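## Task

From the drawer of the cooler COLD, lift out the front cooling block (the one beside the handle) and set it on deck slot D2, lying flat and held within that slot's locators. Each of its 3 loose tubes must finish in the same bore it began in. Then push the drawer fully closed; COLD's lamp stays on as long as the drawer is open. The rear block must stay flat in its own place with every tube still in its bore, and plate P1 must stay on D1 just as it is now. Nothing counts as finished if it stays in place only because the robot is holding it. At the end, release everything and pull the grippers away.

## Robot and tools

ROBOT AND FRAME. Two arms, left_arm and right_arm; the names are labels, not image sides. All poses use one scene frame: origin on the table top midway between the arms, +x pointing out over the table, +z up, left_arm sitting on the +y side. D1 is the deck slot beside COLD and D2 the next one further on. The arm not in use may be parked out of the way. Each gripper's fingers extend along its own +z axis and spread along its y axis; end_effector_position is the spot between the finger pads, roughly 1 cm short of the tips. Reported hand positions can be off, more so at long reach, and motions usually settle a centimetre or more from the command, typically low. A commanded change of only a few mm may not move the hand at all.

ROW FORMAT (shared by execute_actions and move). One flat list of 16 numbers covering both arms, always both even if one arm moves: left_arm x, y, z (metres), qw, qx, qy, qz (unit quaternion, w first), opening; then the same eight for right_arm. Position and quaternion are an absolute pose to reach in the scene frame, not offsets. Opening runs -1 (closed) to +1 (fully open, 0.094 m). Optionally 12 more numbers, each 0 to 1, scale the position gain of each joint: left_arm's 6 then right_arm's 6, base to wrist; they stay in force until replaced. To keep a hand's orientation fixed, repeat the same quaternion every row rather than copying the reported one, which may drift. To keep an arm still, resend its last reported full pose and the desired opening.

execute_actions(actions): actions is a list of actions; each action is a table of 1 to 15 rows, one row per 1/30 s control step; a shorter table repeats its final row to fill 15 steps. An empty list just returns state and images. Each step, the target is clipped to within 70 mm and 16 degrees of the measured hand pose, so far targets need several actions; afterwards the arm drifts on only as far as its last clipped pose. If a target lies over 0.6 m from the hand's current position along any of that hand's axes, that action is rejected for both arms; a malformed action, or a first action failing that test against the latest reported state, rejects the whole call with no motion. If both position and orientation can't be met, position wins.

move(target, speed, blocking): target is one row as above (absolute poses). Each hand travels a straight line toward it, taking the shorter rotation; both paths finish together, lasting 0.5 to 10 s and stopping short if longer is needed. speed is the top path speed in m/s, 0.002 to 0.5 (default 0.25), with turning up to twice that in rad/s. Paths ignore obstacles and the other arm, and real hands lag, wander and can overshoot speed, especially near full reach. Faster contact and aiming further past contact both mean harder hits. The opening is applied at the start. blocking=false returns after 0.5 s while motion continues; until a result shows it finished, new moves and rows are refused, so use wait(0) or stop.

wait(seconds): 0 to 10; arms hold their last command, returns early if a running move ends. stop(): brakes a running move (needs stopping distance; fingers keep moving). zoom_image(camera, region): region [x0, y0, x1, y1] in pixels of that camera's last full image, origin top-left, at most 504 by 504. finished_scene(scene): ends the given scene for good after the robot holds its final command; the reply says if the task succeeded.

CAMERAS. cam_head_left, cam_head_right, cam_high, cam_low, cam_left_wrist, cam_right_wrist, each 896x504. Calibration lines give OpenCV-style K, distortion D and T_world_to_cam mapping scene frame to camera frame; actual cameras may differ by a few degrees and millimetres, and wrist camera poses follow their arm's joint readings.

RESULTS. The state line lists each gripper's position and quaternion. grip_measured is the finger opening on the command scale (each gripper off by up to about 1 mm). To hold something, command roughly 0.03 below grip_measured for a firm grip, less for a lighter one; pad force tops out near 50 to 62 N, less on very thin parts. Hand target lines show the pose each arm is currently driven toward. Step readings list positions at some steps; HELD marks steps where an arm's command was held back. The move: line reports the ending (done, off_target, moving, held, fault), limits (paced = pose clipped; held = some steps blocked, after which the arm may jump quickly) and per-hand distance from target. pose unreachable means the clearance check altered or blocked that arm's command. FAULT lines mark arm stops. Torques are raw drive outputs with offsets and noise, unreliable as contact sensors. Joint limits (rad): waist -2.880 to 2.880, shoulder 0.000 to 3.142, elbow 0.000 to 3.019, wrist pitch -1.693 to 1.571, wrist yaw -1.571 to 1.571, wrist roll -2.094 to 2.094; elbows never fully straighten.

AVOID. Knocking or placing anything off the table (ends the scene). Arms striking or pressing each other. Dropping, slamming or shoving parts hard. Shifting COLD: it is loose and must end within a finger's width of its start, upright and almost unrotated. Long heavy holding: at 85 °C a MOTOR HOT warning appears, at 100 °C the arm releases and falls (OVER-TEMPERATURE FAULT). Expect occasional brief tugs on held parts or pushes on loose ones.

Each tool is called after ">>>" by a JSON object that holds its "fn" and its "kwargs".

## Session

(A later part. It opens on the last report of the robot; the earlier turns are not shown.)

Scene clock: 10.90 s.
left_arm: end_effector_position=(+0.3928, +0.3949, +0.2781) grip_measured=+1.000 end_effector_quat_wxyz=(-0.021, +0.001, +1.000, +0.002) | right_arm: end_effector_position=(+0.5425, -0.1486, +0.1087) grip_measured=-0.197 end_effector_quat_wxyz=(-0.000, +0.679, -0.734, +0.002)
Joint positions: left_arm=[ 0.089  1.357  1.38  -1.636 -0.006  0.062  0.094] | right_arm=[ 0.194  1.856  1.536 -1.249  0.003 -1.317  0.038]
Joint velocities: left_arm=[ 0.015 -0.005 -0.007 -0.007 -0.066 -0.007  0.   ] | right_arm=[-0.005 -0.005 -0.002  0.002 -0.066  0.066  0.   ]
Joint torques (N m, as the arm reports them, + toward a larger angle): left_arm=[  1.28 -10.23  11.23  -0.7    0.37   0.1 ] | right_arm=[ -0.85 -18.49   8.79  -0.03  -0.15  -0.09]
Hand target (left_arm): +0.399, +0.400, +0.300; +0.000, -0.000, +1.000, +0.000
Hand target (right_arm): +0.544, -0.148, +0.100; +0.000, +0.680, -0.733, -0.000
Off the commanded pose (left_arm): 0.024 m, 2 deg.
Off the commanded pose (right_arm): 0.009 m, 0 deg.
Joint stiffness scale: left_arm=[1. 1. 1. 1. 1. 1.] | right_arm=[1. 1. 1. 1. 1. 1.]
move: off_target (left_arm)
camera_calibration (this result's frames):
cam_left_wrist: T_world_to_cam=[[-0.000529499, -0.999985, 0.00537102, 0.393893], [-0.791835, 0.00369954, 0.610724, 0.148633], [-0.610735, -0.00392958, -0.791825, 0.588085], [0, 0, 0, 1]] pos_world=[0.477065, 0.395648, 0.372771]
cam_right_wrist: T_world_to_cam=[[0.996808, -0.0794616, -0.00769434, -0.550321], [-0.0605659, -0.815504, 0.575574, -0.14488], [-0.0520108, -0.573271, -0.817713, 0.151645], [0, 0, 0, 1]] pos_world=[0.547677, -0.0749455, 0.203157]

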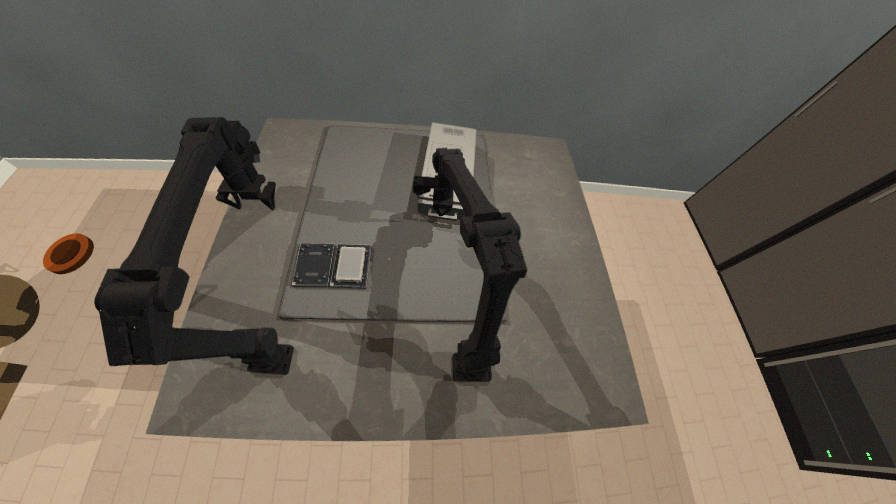

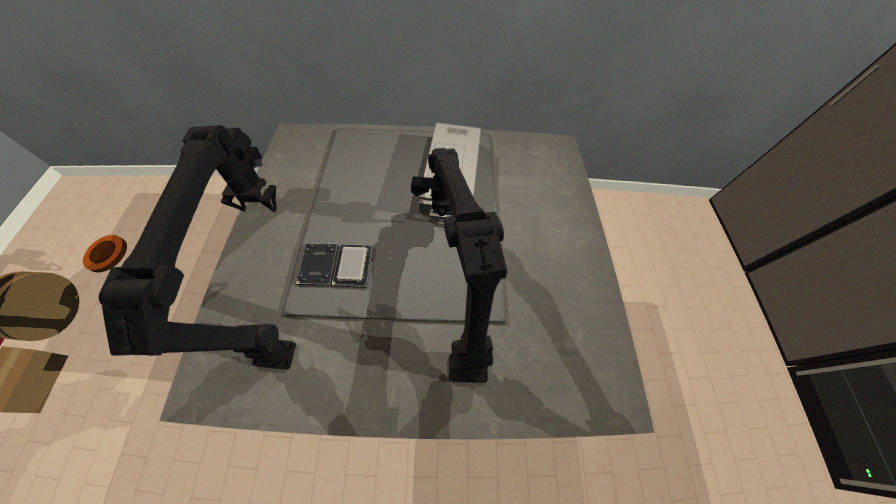

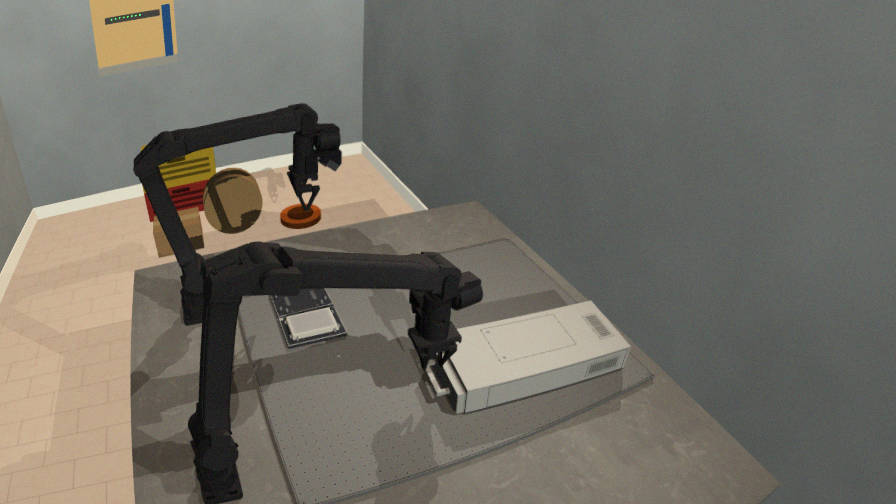

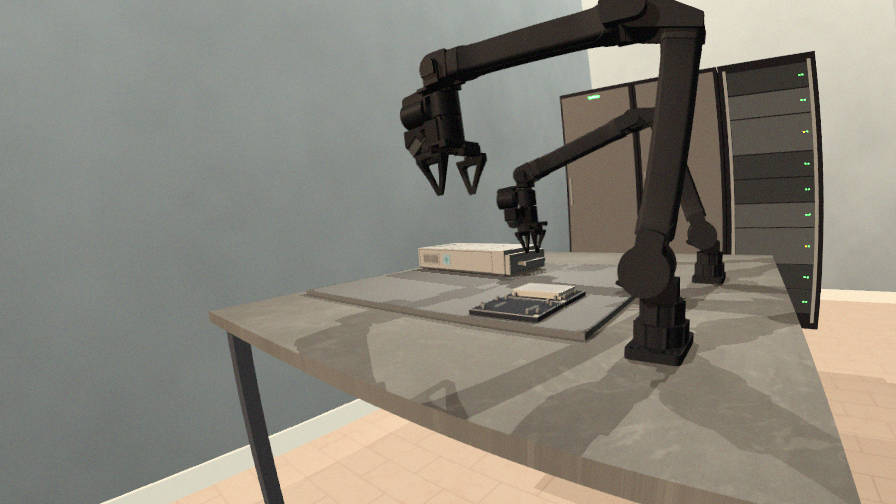

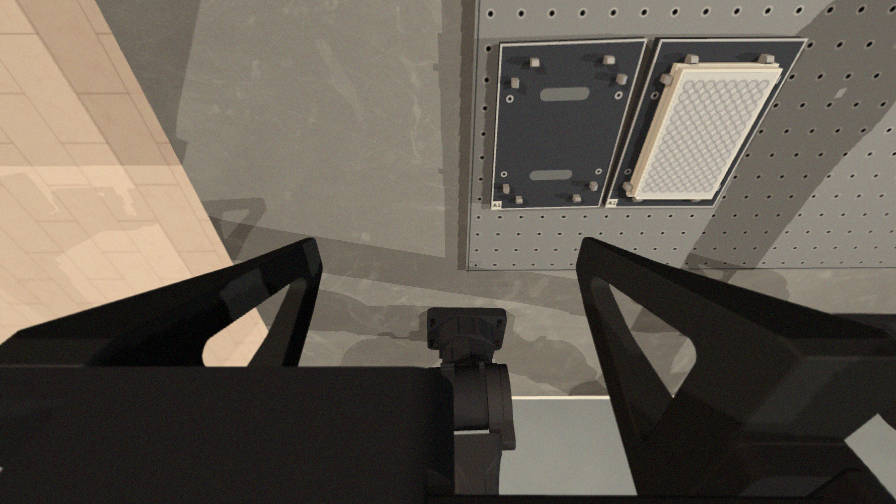

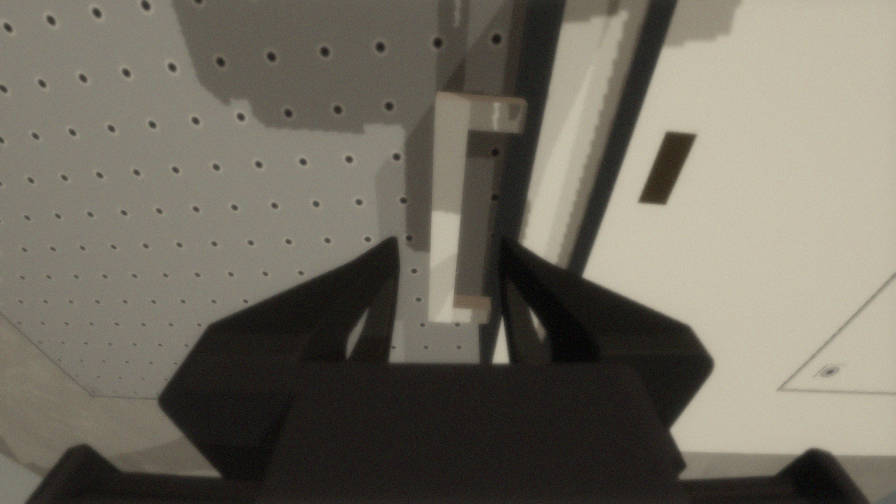

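>>> {"fn": "move", "kwargs": {"target": [0.4,0.4,0.3,0,0,1,0,1, 0.534,-0.148,0.058,0,-0.67,0.742,0,-0.2], "speed": 0.05}}

>>> {"fn": "move", "kwargs": {"target": [0.4,0.4,0.3,0,0,1,0,1, 0.534,-0.148,0.058,0,-0.67,0.742,0,-1], "speed": 0.05}}

>>> {"fn": "move", "kwargs": {"target": [0.4,0.4,0.3,0,0,1,0,1, 0.285,-0.117,0.058,0,-0.67,0.742,0,-1], "speed": 0.08}}

Scene clock: 15.97 s.
left_arm: end_effector_position=(+0.3928, +0.3948, +0.2781) grip_measured=+1.000 end_effector_quat_wxyz=(-0.021, +0.002, +1.000, +0.001) | right_arm: end_effector_position=(+0.5339, -0.1500, +0.0724) grip_measured=-0.197 end_effector_quat_wxyz=(-0.002, +0.675, -0.738, +0.003)
Joint positions: left_arm=[ 0.089  1.357  1.38  -1.636 -0.005  0.063  0.094] | right_arm=[ 0.194  1.866  1.449 -1.147  0.002 -1.305  0.038]
Joint velocities: left_arm=[ 0.005  0.005 -0.017  0.007 -0.007  0.022  0.   ] | right_arm=[-0.005  0.005 -0.017  0.002 -0.022  0.007  0.001]
Joint torques (N m, as the arm reports them, + toward a larger angle): left_arm=[  1.29 -10.22  11.21  -0.71   0.36   0.14] | right_arm=[ -0.58 -17.22   8.36   0.25  -0.13   0.09]
Hand target (left_arm): +0.399, +0.400, +0.300; +0.000, -0.000, +1.000, +0.000
Hand target (right_arm): +0.535, -0.148, +0.058; -0.000, -0.670, +0.742, +0.000
Off the commanded pose (left_arm): 0.024 m, 2 deg.
Off the commanded pose (right_arm): 0.015 m, 1 deg.
Joint stiffness scale: left_arm=[1. 1. 1. 1. 1. 1.] | right_arm=[1. 1. 1. 1. 1. 1.]
move: off_target (left_arm, right_arm)
camera_calibration (this result's frames):
cam_left_wrist: T_world_to_cam=[[-0.00127586, -0.999982, 0.00578366, 0.394004], [-0.791844, 0.00454248, 0.610706, 0.148312], [-0.610722, -0.00380058, -0.791836, 0.588034], [0, 0, 0, 1]] pos_world=[0.477068, 0.395559, 0.372772]
cam_right_wrist: T_world_to_cam=[[0.995787, -0.0916154, -0.00372514, -0.543671], [-0.0728668, -0.815359, 0.574352, -0.119031], [-0.0556568, -0.571661, -0.8186, 0.122927], [0, 0, 0, 1]] pos_world=[0.539549, -0.0765893, 0.166969]

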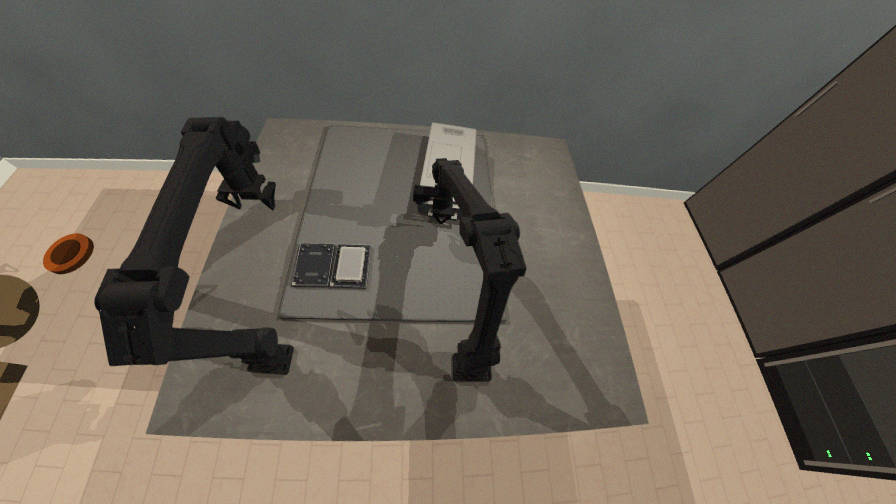

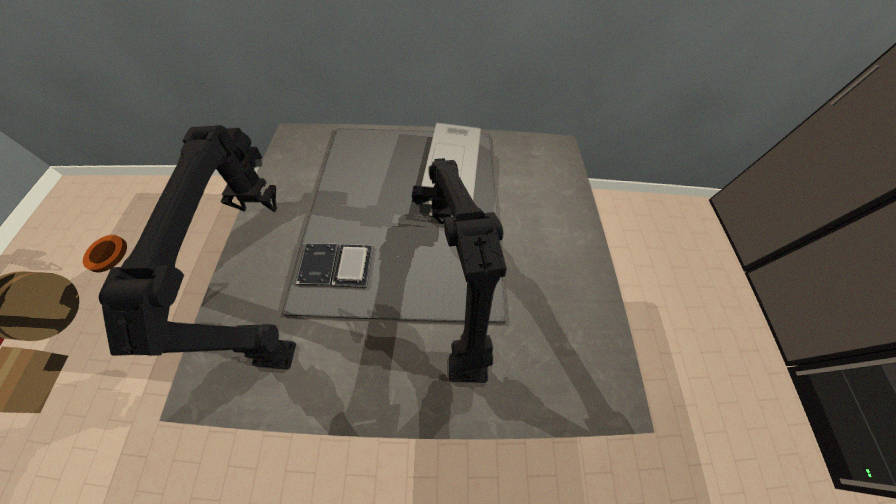

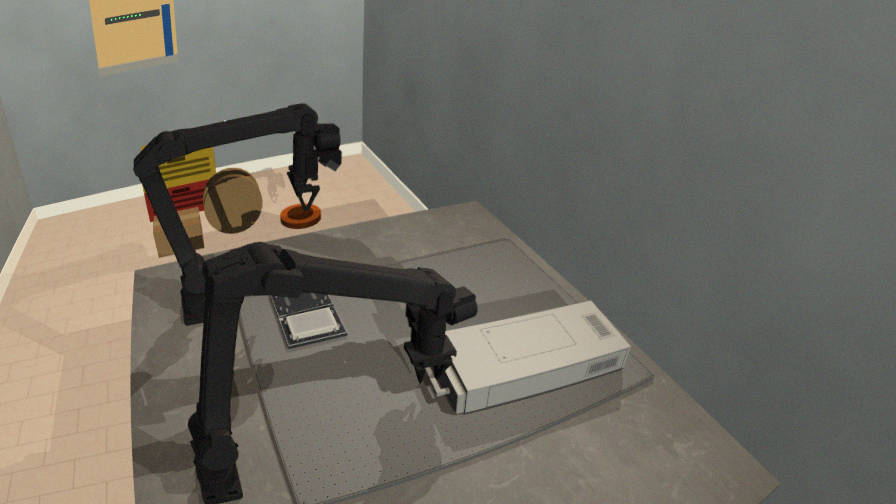

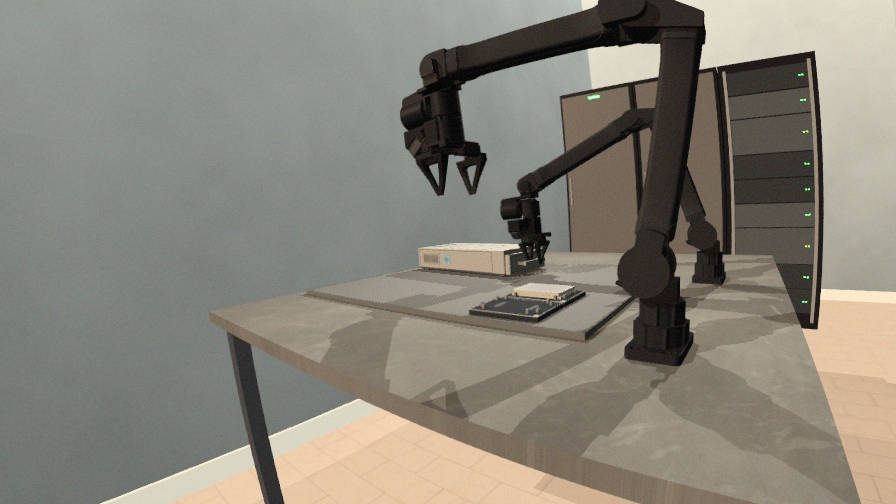

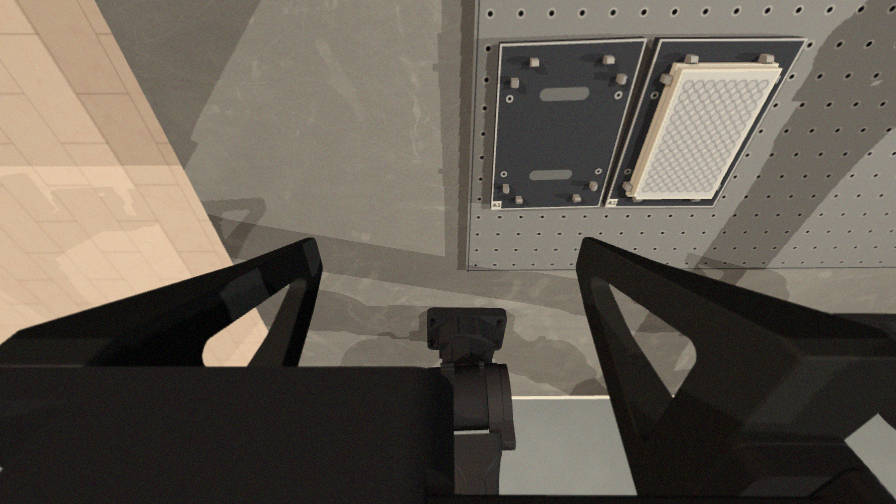

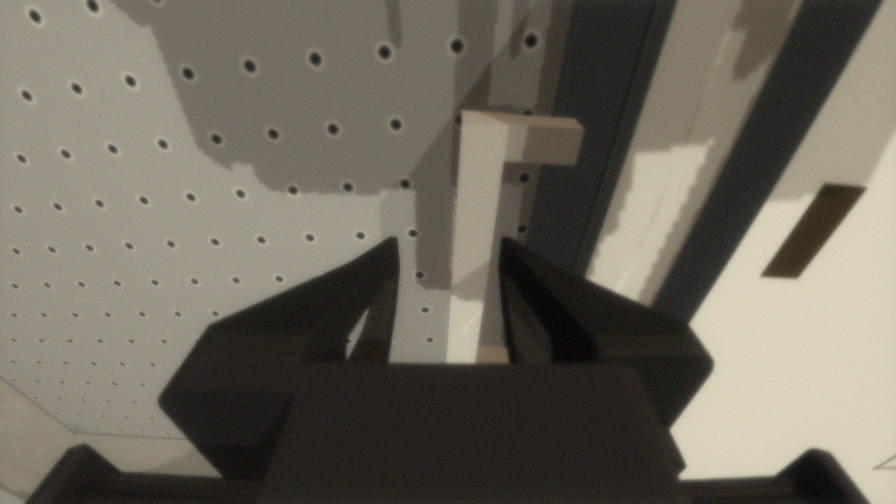

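Scene clock: 16.67 s.
left_arm: end_effector_position=(+0.3928, +0.3948, +0.2781) grip_measured=+1.000 end_effector_quat_wxyz=(-0.021, +0.002, +1.000, +0.001) | right_arm: end_effector_position=(+0.5369, -0.1500, +0.0725) grip_measured=-0.760 end_effector_quat_wxyz=(+0.007, -0.668, +0.744, -0.006)
Joint positions: left_arm=[ 0.089  1.357  1.38  -1.636 -0.005  0.063  0.094] | right_arm=[ 0.194  1.866  1.449 -1.135  0.004 -1.287  0.011]
Joint velocities: left_arm=[-0.015  0.015  0.027  0.002  0.007  0.051  0.   ] | right_arm=[-0.005  0.005  0.002 -0.012  0.037 -0.051 -0.   ]
Joint torques (N m, as the arm reports them, + toward a larger angle): left_arm=[  1.31 -10.26  11.21  -0.69   0.36   0.14] | right_arm=[ -0.6  -17.45   8.08  -0.1   -0.19  -0.1 ]
Hand target (left_arm): +0.399, +0.400, +0.300; +0.000, -0.000, +1.000, +0.000
Hand target (right_arm): +0.534, -0.148, +0.058; +0.000, -0.670, +0.742, +0.000
Off the commanded pose (left_arm): 0.024 m, 2 deg.
Off the commanded pose (right_arm): 0.015 m, 1 deg.
Joint stiffness scale: left_arm=[1. 1. 1. 1. 1. 1.] | right_arm=[1. 1. 1. 1. 1. 1.]
move: off_target (left_arm, right_arm)
camera_calibration (this result's frames):
cam_left_wrist: T_world_to_cam=[[-0.00125999, -0.99998, 0.00616409, 0.393826], [-0.791858, 0.00476216, 0.610687, 0.14824], [-0.610704, -0.00411162, -0.791848, 0.588155], [0, 0, 0, 1]] pos_world=[0.477069, 0.395531, 0.372774]
cam_right_wrist: T_world_to_cam=[[0.99387, -0.110231, 0.00842313, -0.549332], [-0.0951658, -0.814281, 0.572616, -0.106522], [-0.0562615, -0.569908, -0.81978, 0.123832], [0, 0, 0, 1]] pos_world=[0.542795, -0.0767193, 0.167138]

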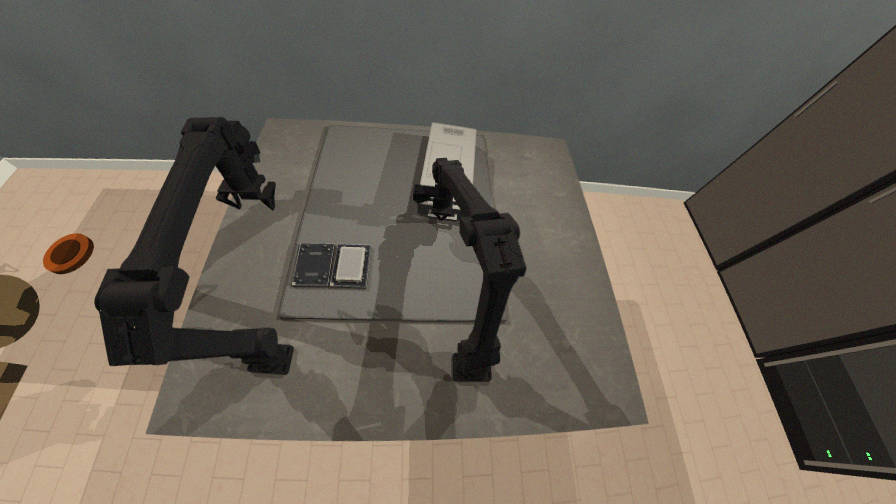

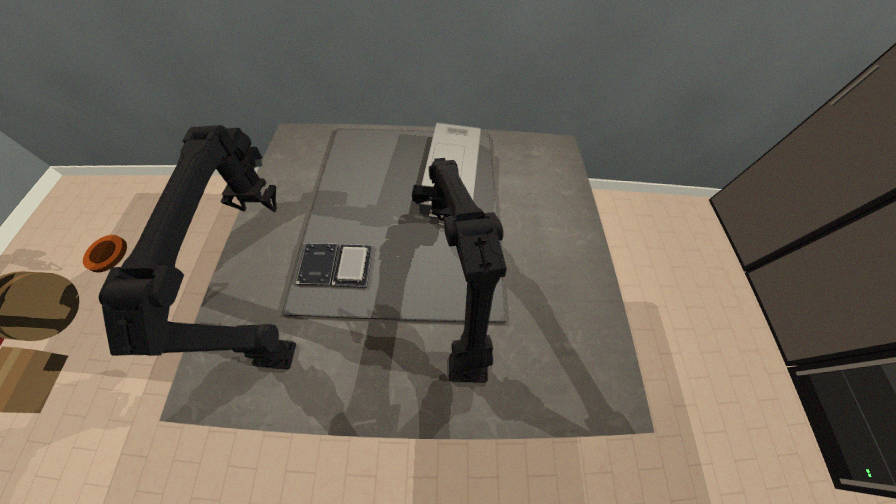

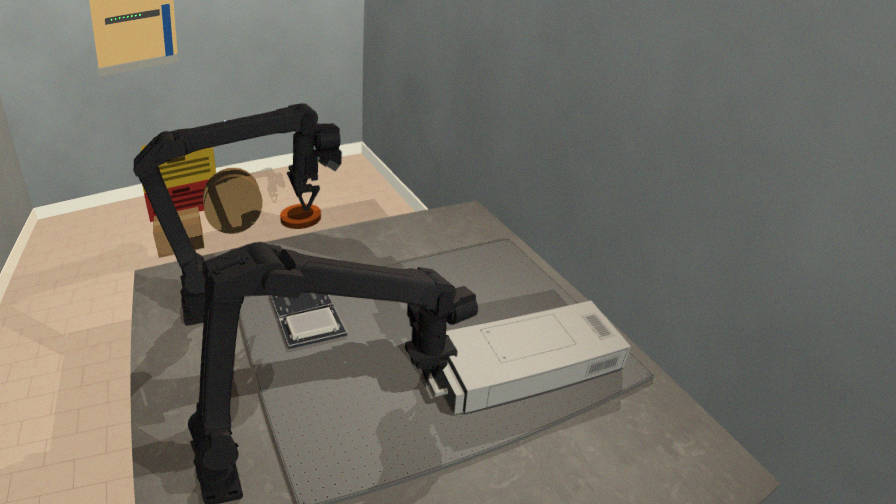

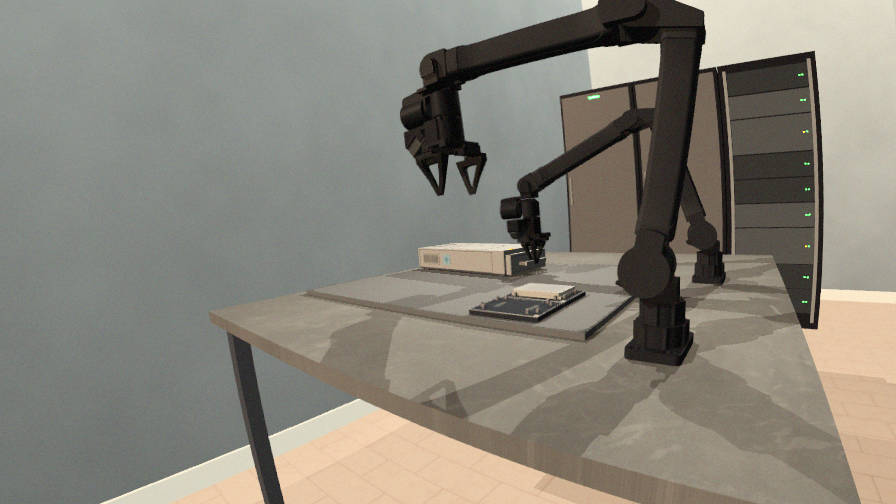

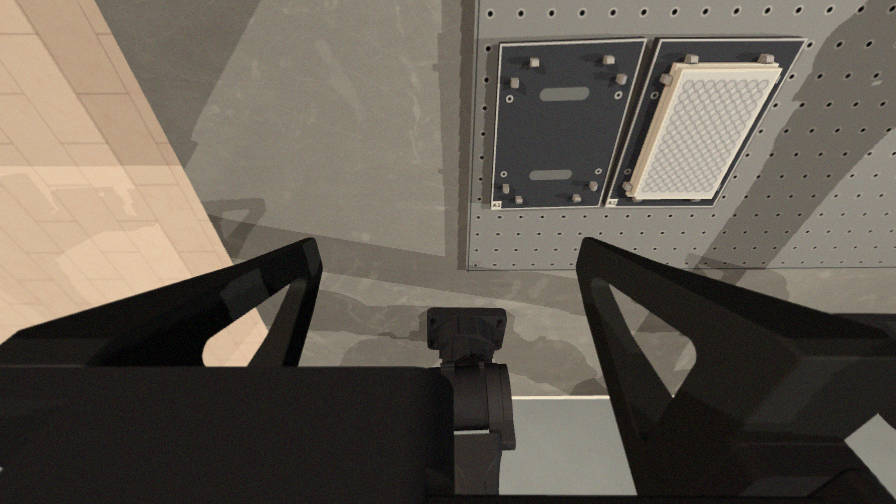

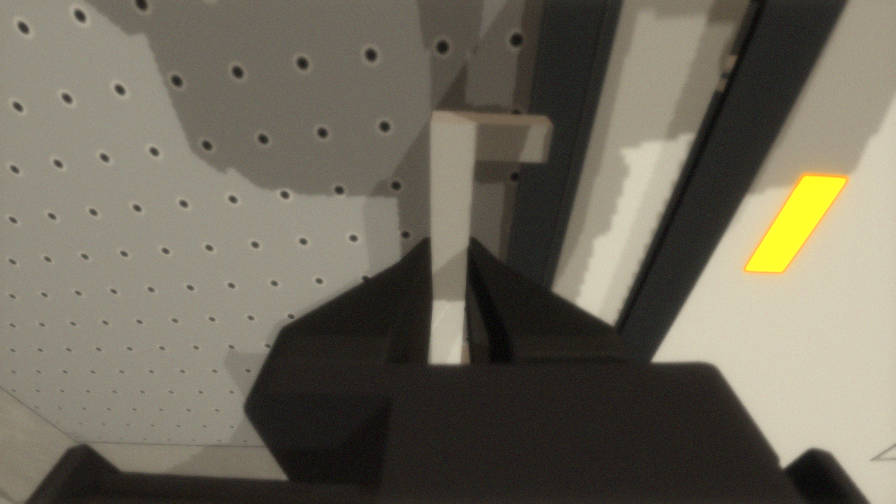

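Scene clock: 20.20 s.
left_arm: end_effector_position=(+0.3928, +0.3948, +0.2781) grip_measured=+1.000 end_effector_quat_wxyz=(-0.021, +0.002, +1.000, +0.001) | right_arm: end_effector_position=(+0.2966, -0.1191, +0.0649) grip_measured=-0.760 end_effector_quat_wxyz=(+0.014, -0.665, +0.746, -0.004)
Joint positions: left_arm=[ 0.089  1.357  1.38  -1.636 -0.005  0.063  0.094] | right_arm=[ 0.414  1.329  0.767 -0.979 -0.001 -1.061  0.011]
Joint velocities: left_arm=[ 0.015 -0.005  0.017 -0.002 -0.066 -0.051  0.   ] | right_arm=[-0.015 -0.005 -0.007 -0.012 -0.051  0.022  0.   ]
Joint torques (N m, as the arm reports them, + toward a larger angle): left_arm=[  1.37 -10.22  11.21  -0.7    0.35   0.14] | right_arm=[ 0.71 -6.89  6.55 -0.19 -0.28  0.01]
Hand target (left_arm): +0.399, +0.400, +0.300; +0.000, -0.000, +1.000, +0.000
Hand target (right_arm): +0.286, -0.115, +0.054; +0.002, -0.670, +0.742, +0.003
Off the commanded pose (left_arm): 0.024 m, 2 deg.
Off the commanded pose (right_arm): 0.014 m, 2 deg.
Joint stiffness scale: left_arm=[1. 1. 1. 1. 1. 1.] | right_arm=[1. 1. 1. 1. 1. 1.]
move: off_target (left_arm, right_arm)
camera_calibration (this result's frames):
cam_left_wrist: T_world_to_cam=[[-0.00125999, -0.99998, 0.00616409, 0.393826], [-0.791858, 0.00476216, 0.610687, 0.14824], [-0.610704, -0.00411162, -0.791848, 0.588155], [0, 0, 0, 1]] pos_world=[0.477069, 0.395531, 0.372774]
cam_right_wrist: T_world_to_cam=[[0.993155, -0.115899, 0.0144867, -0.307857], [-0.103958, -0.820592, 0.56198, -0.0973916], [-0.0532451, -0.559639, -0.827024, 0.122531], [0, 0, 0, 1]] pos_world=[0.302149, -0.0470256, 0.160528]

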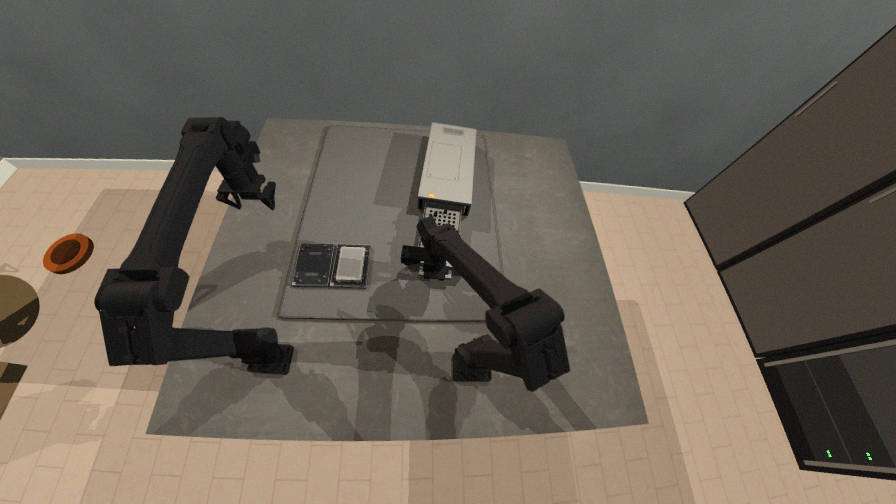

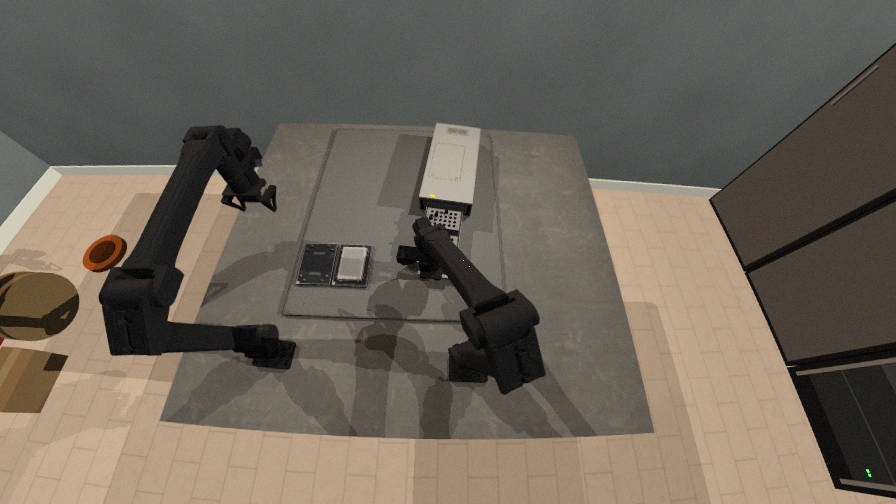

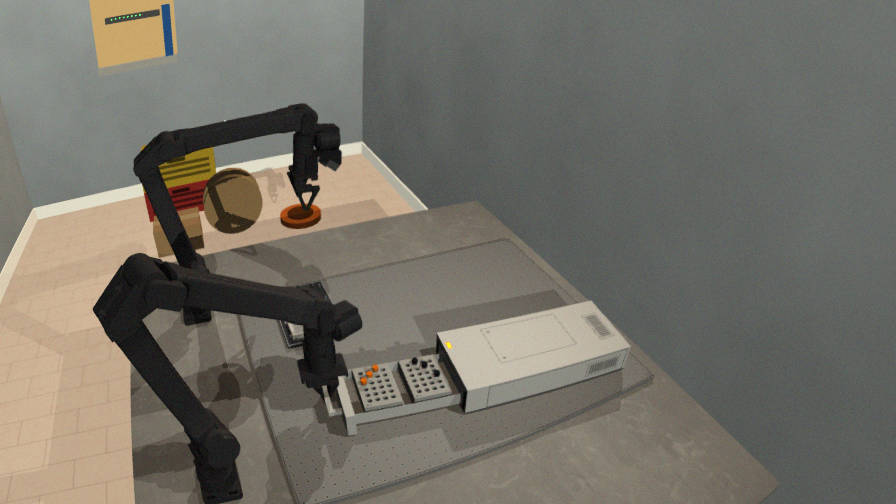

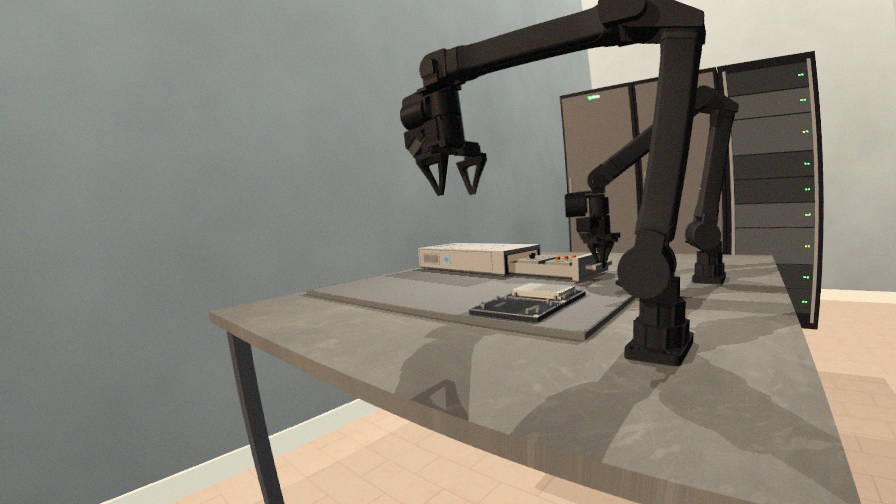

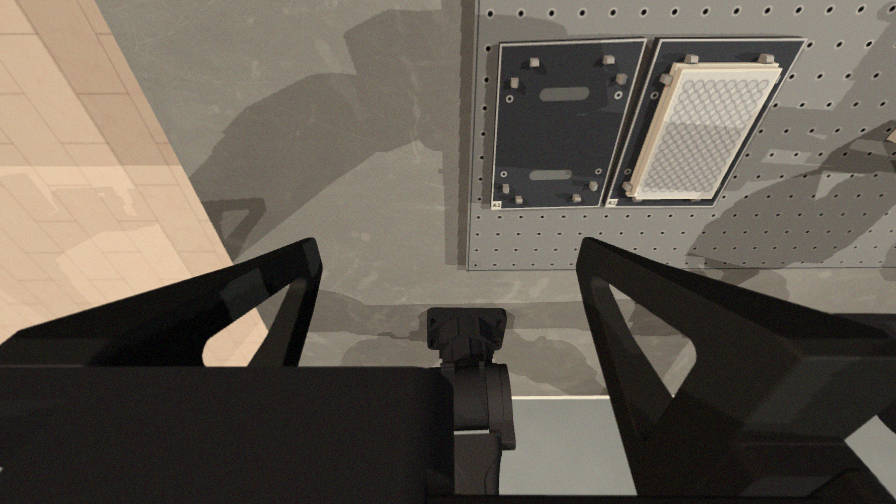

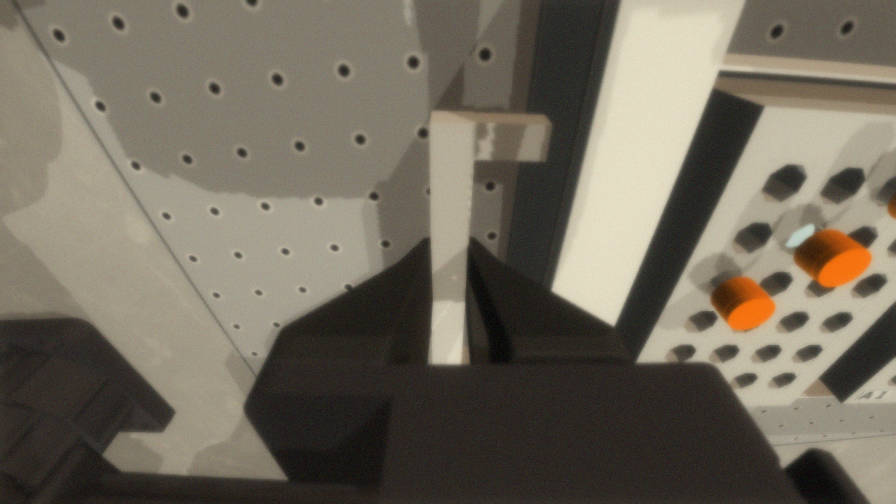

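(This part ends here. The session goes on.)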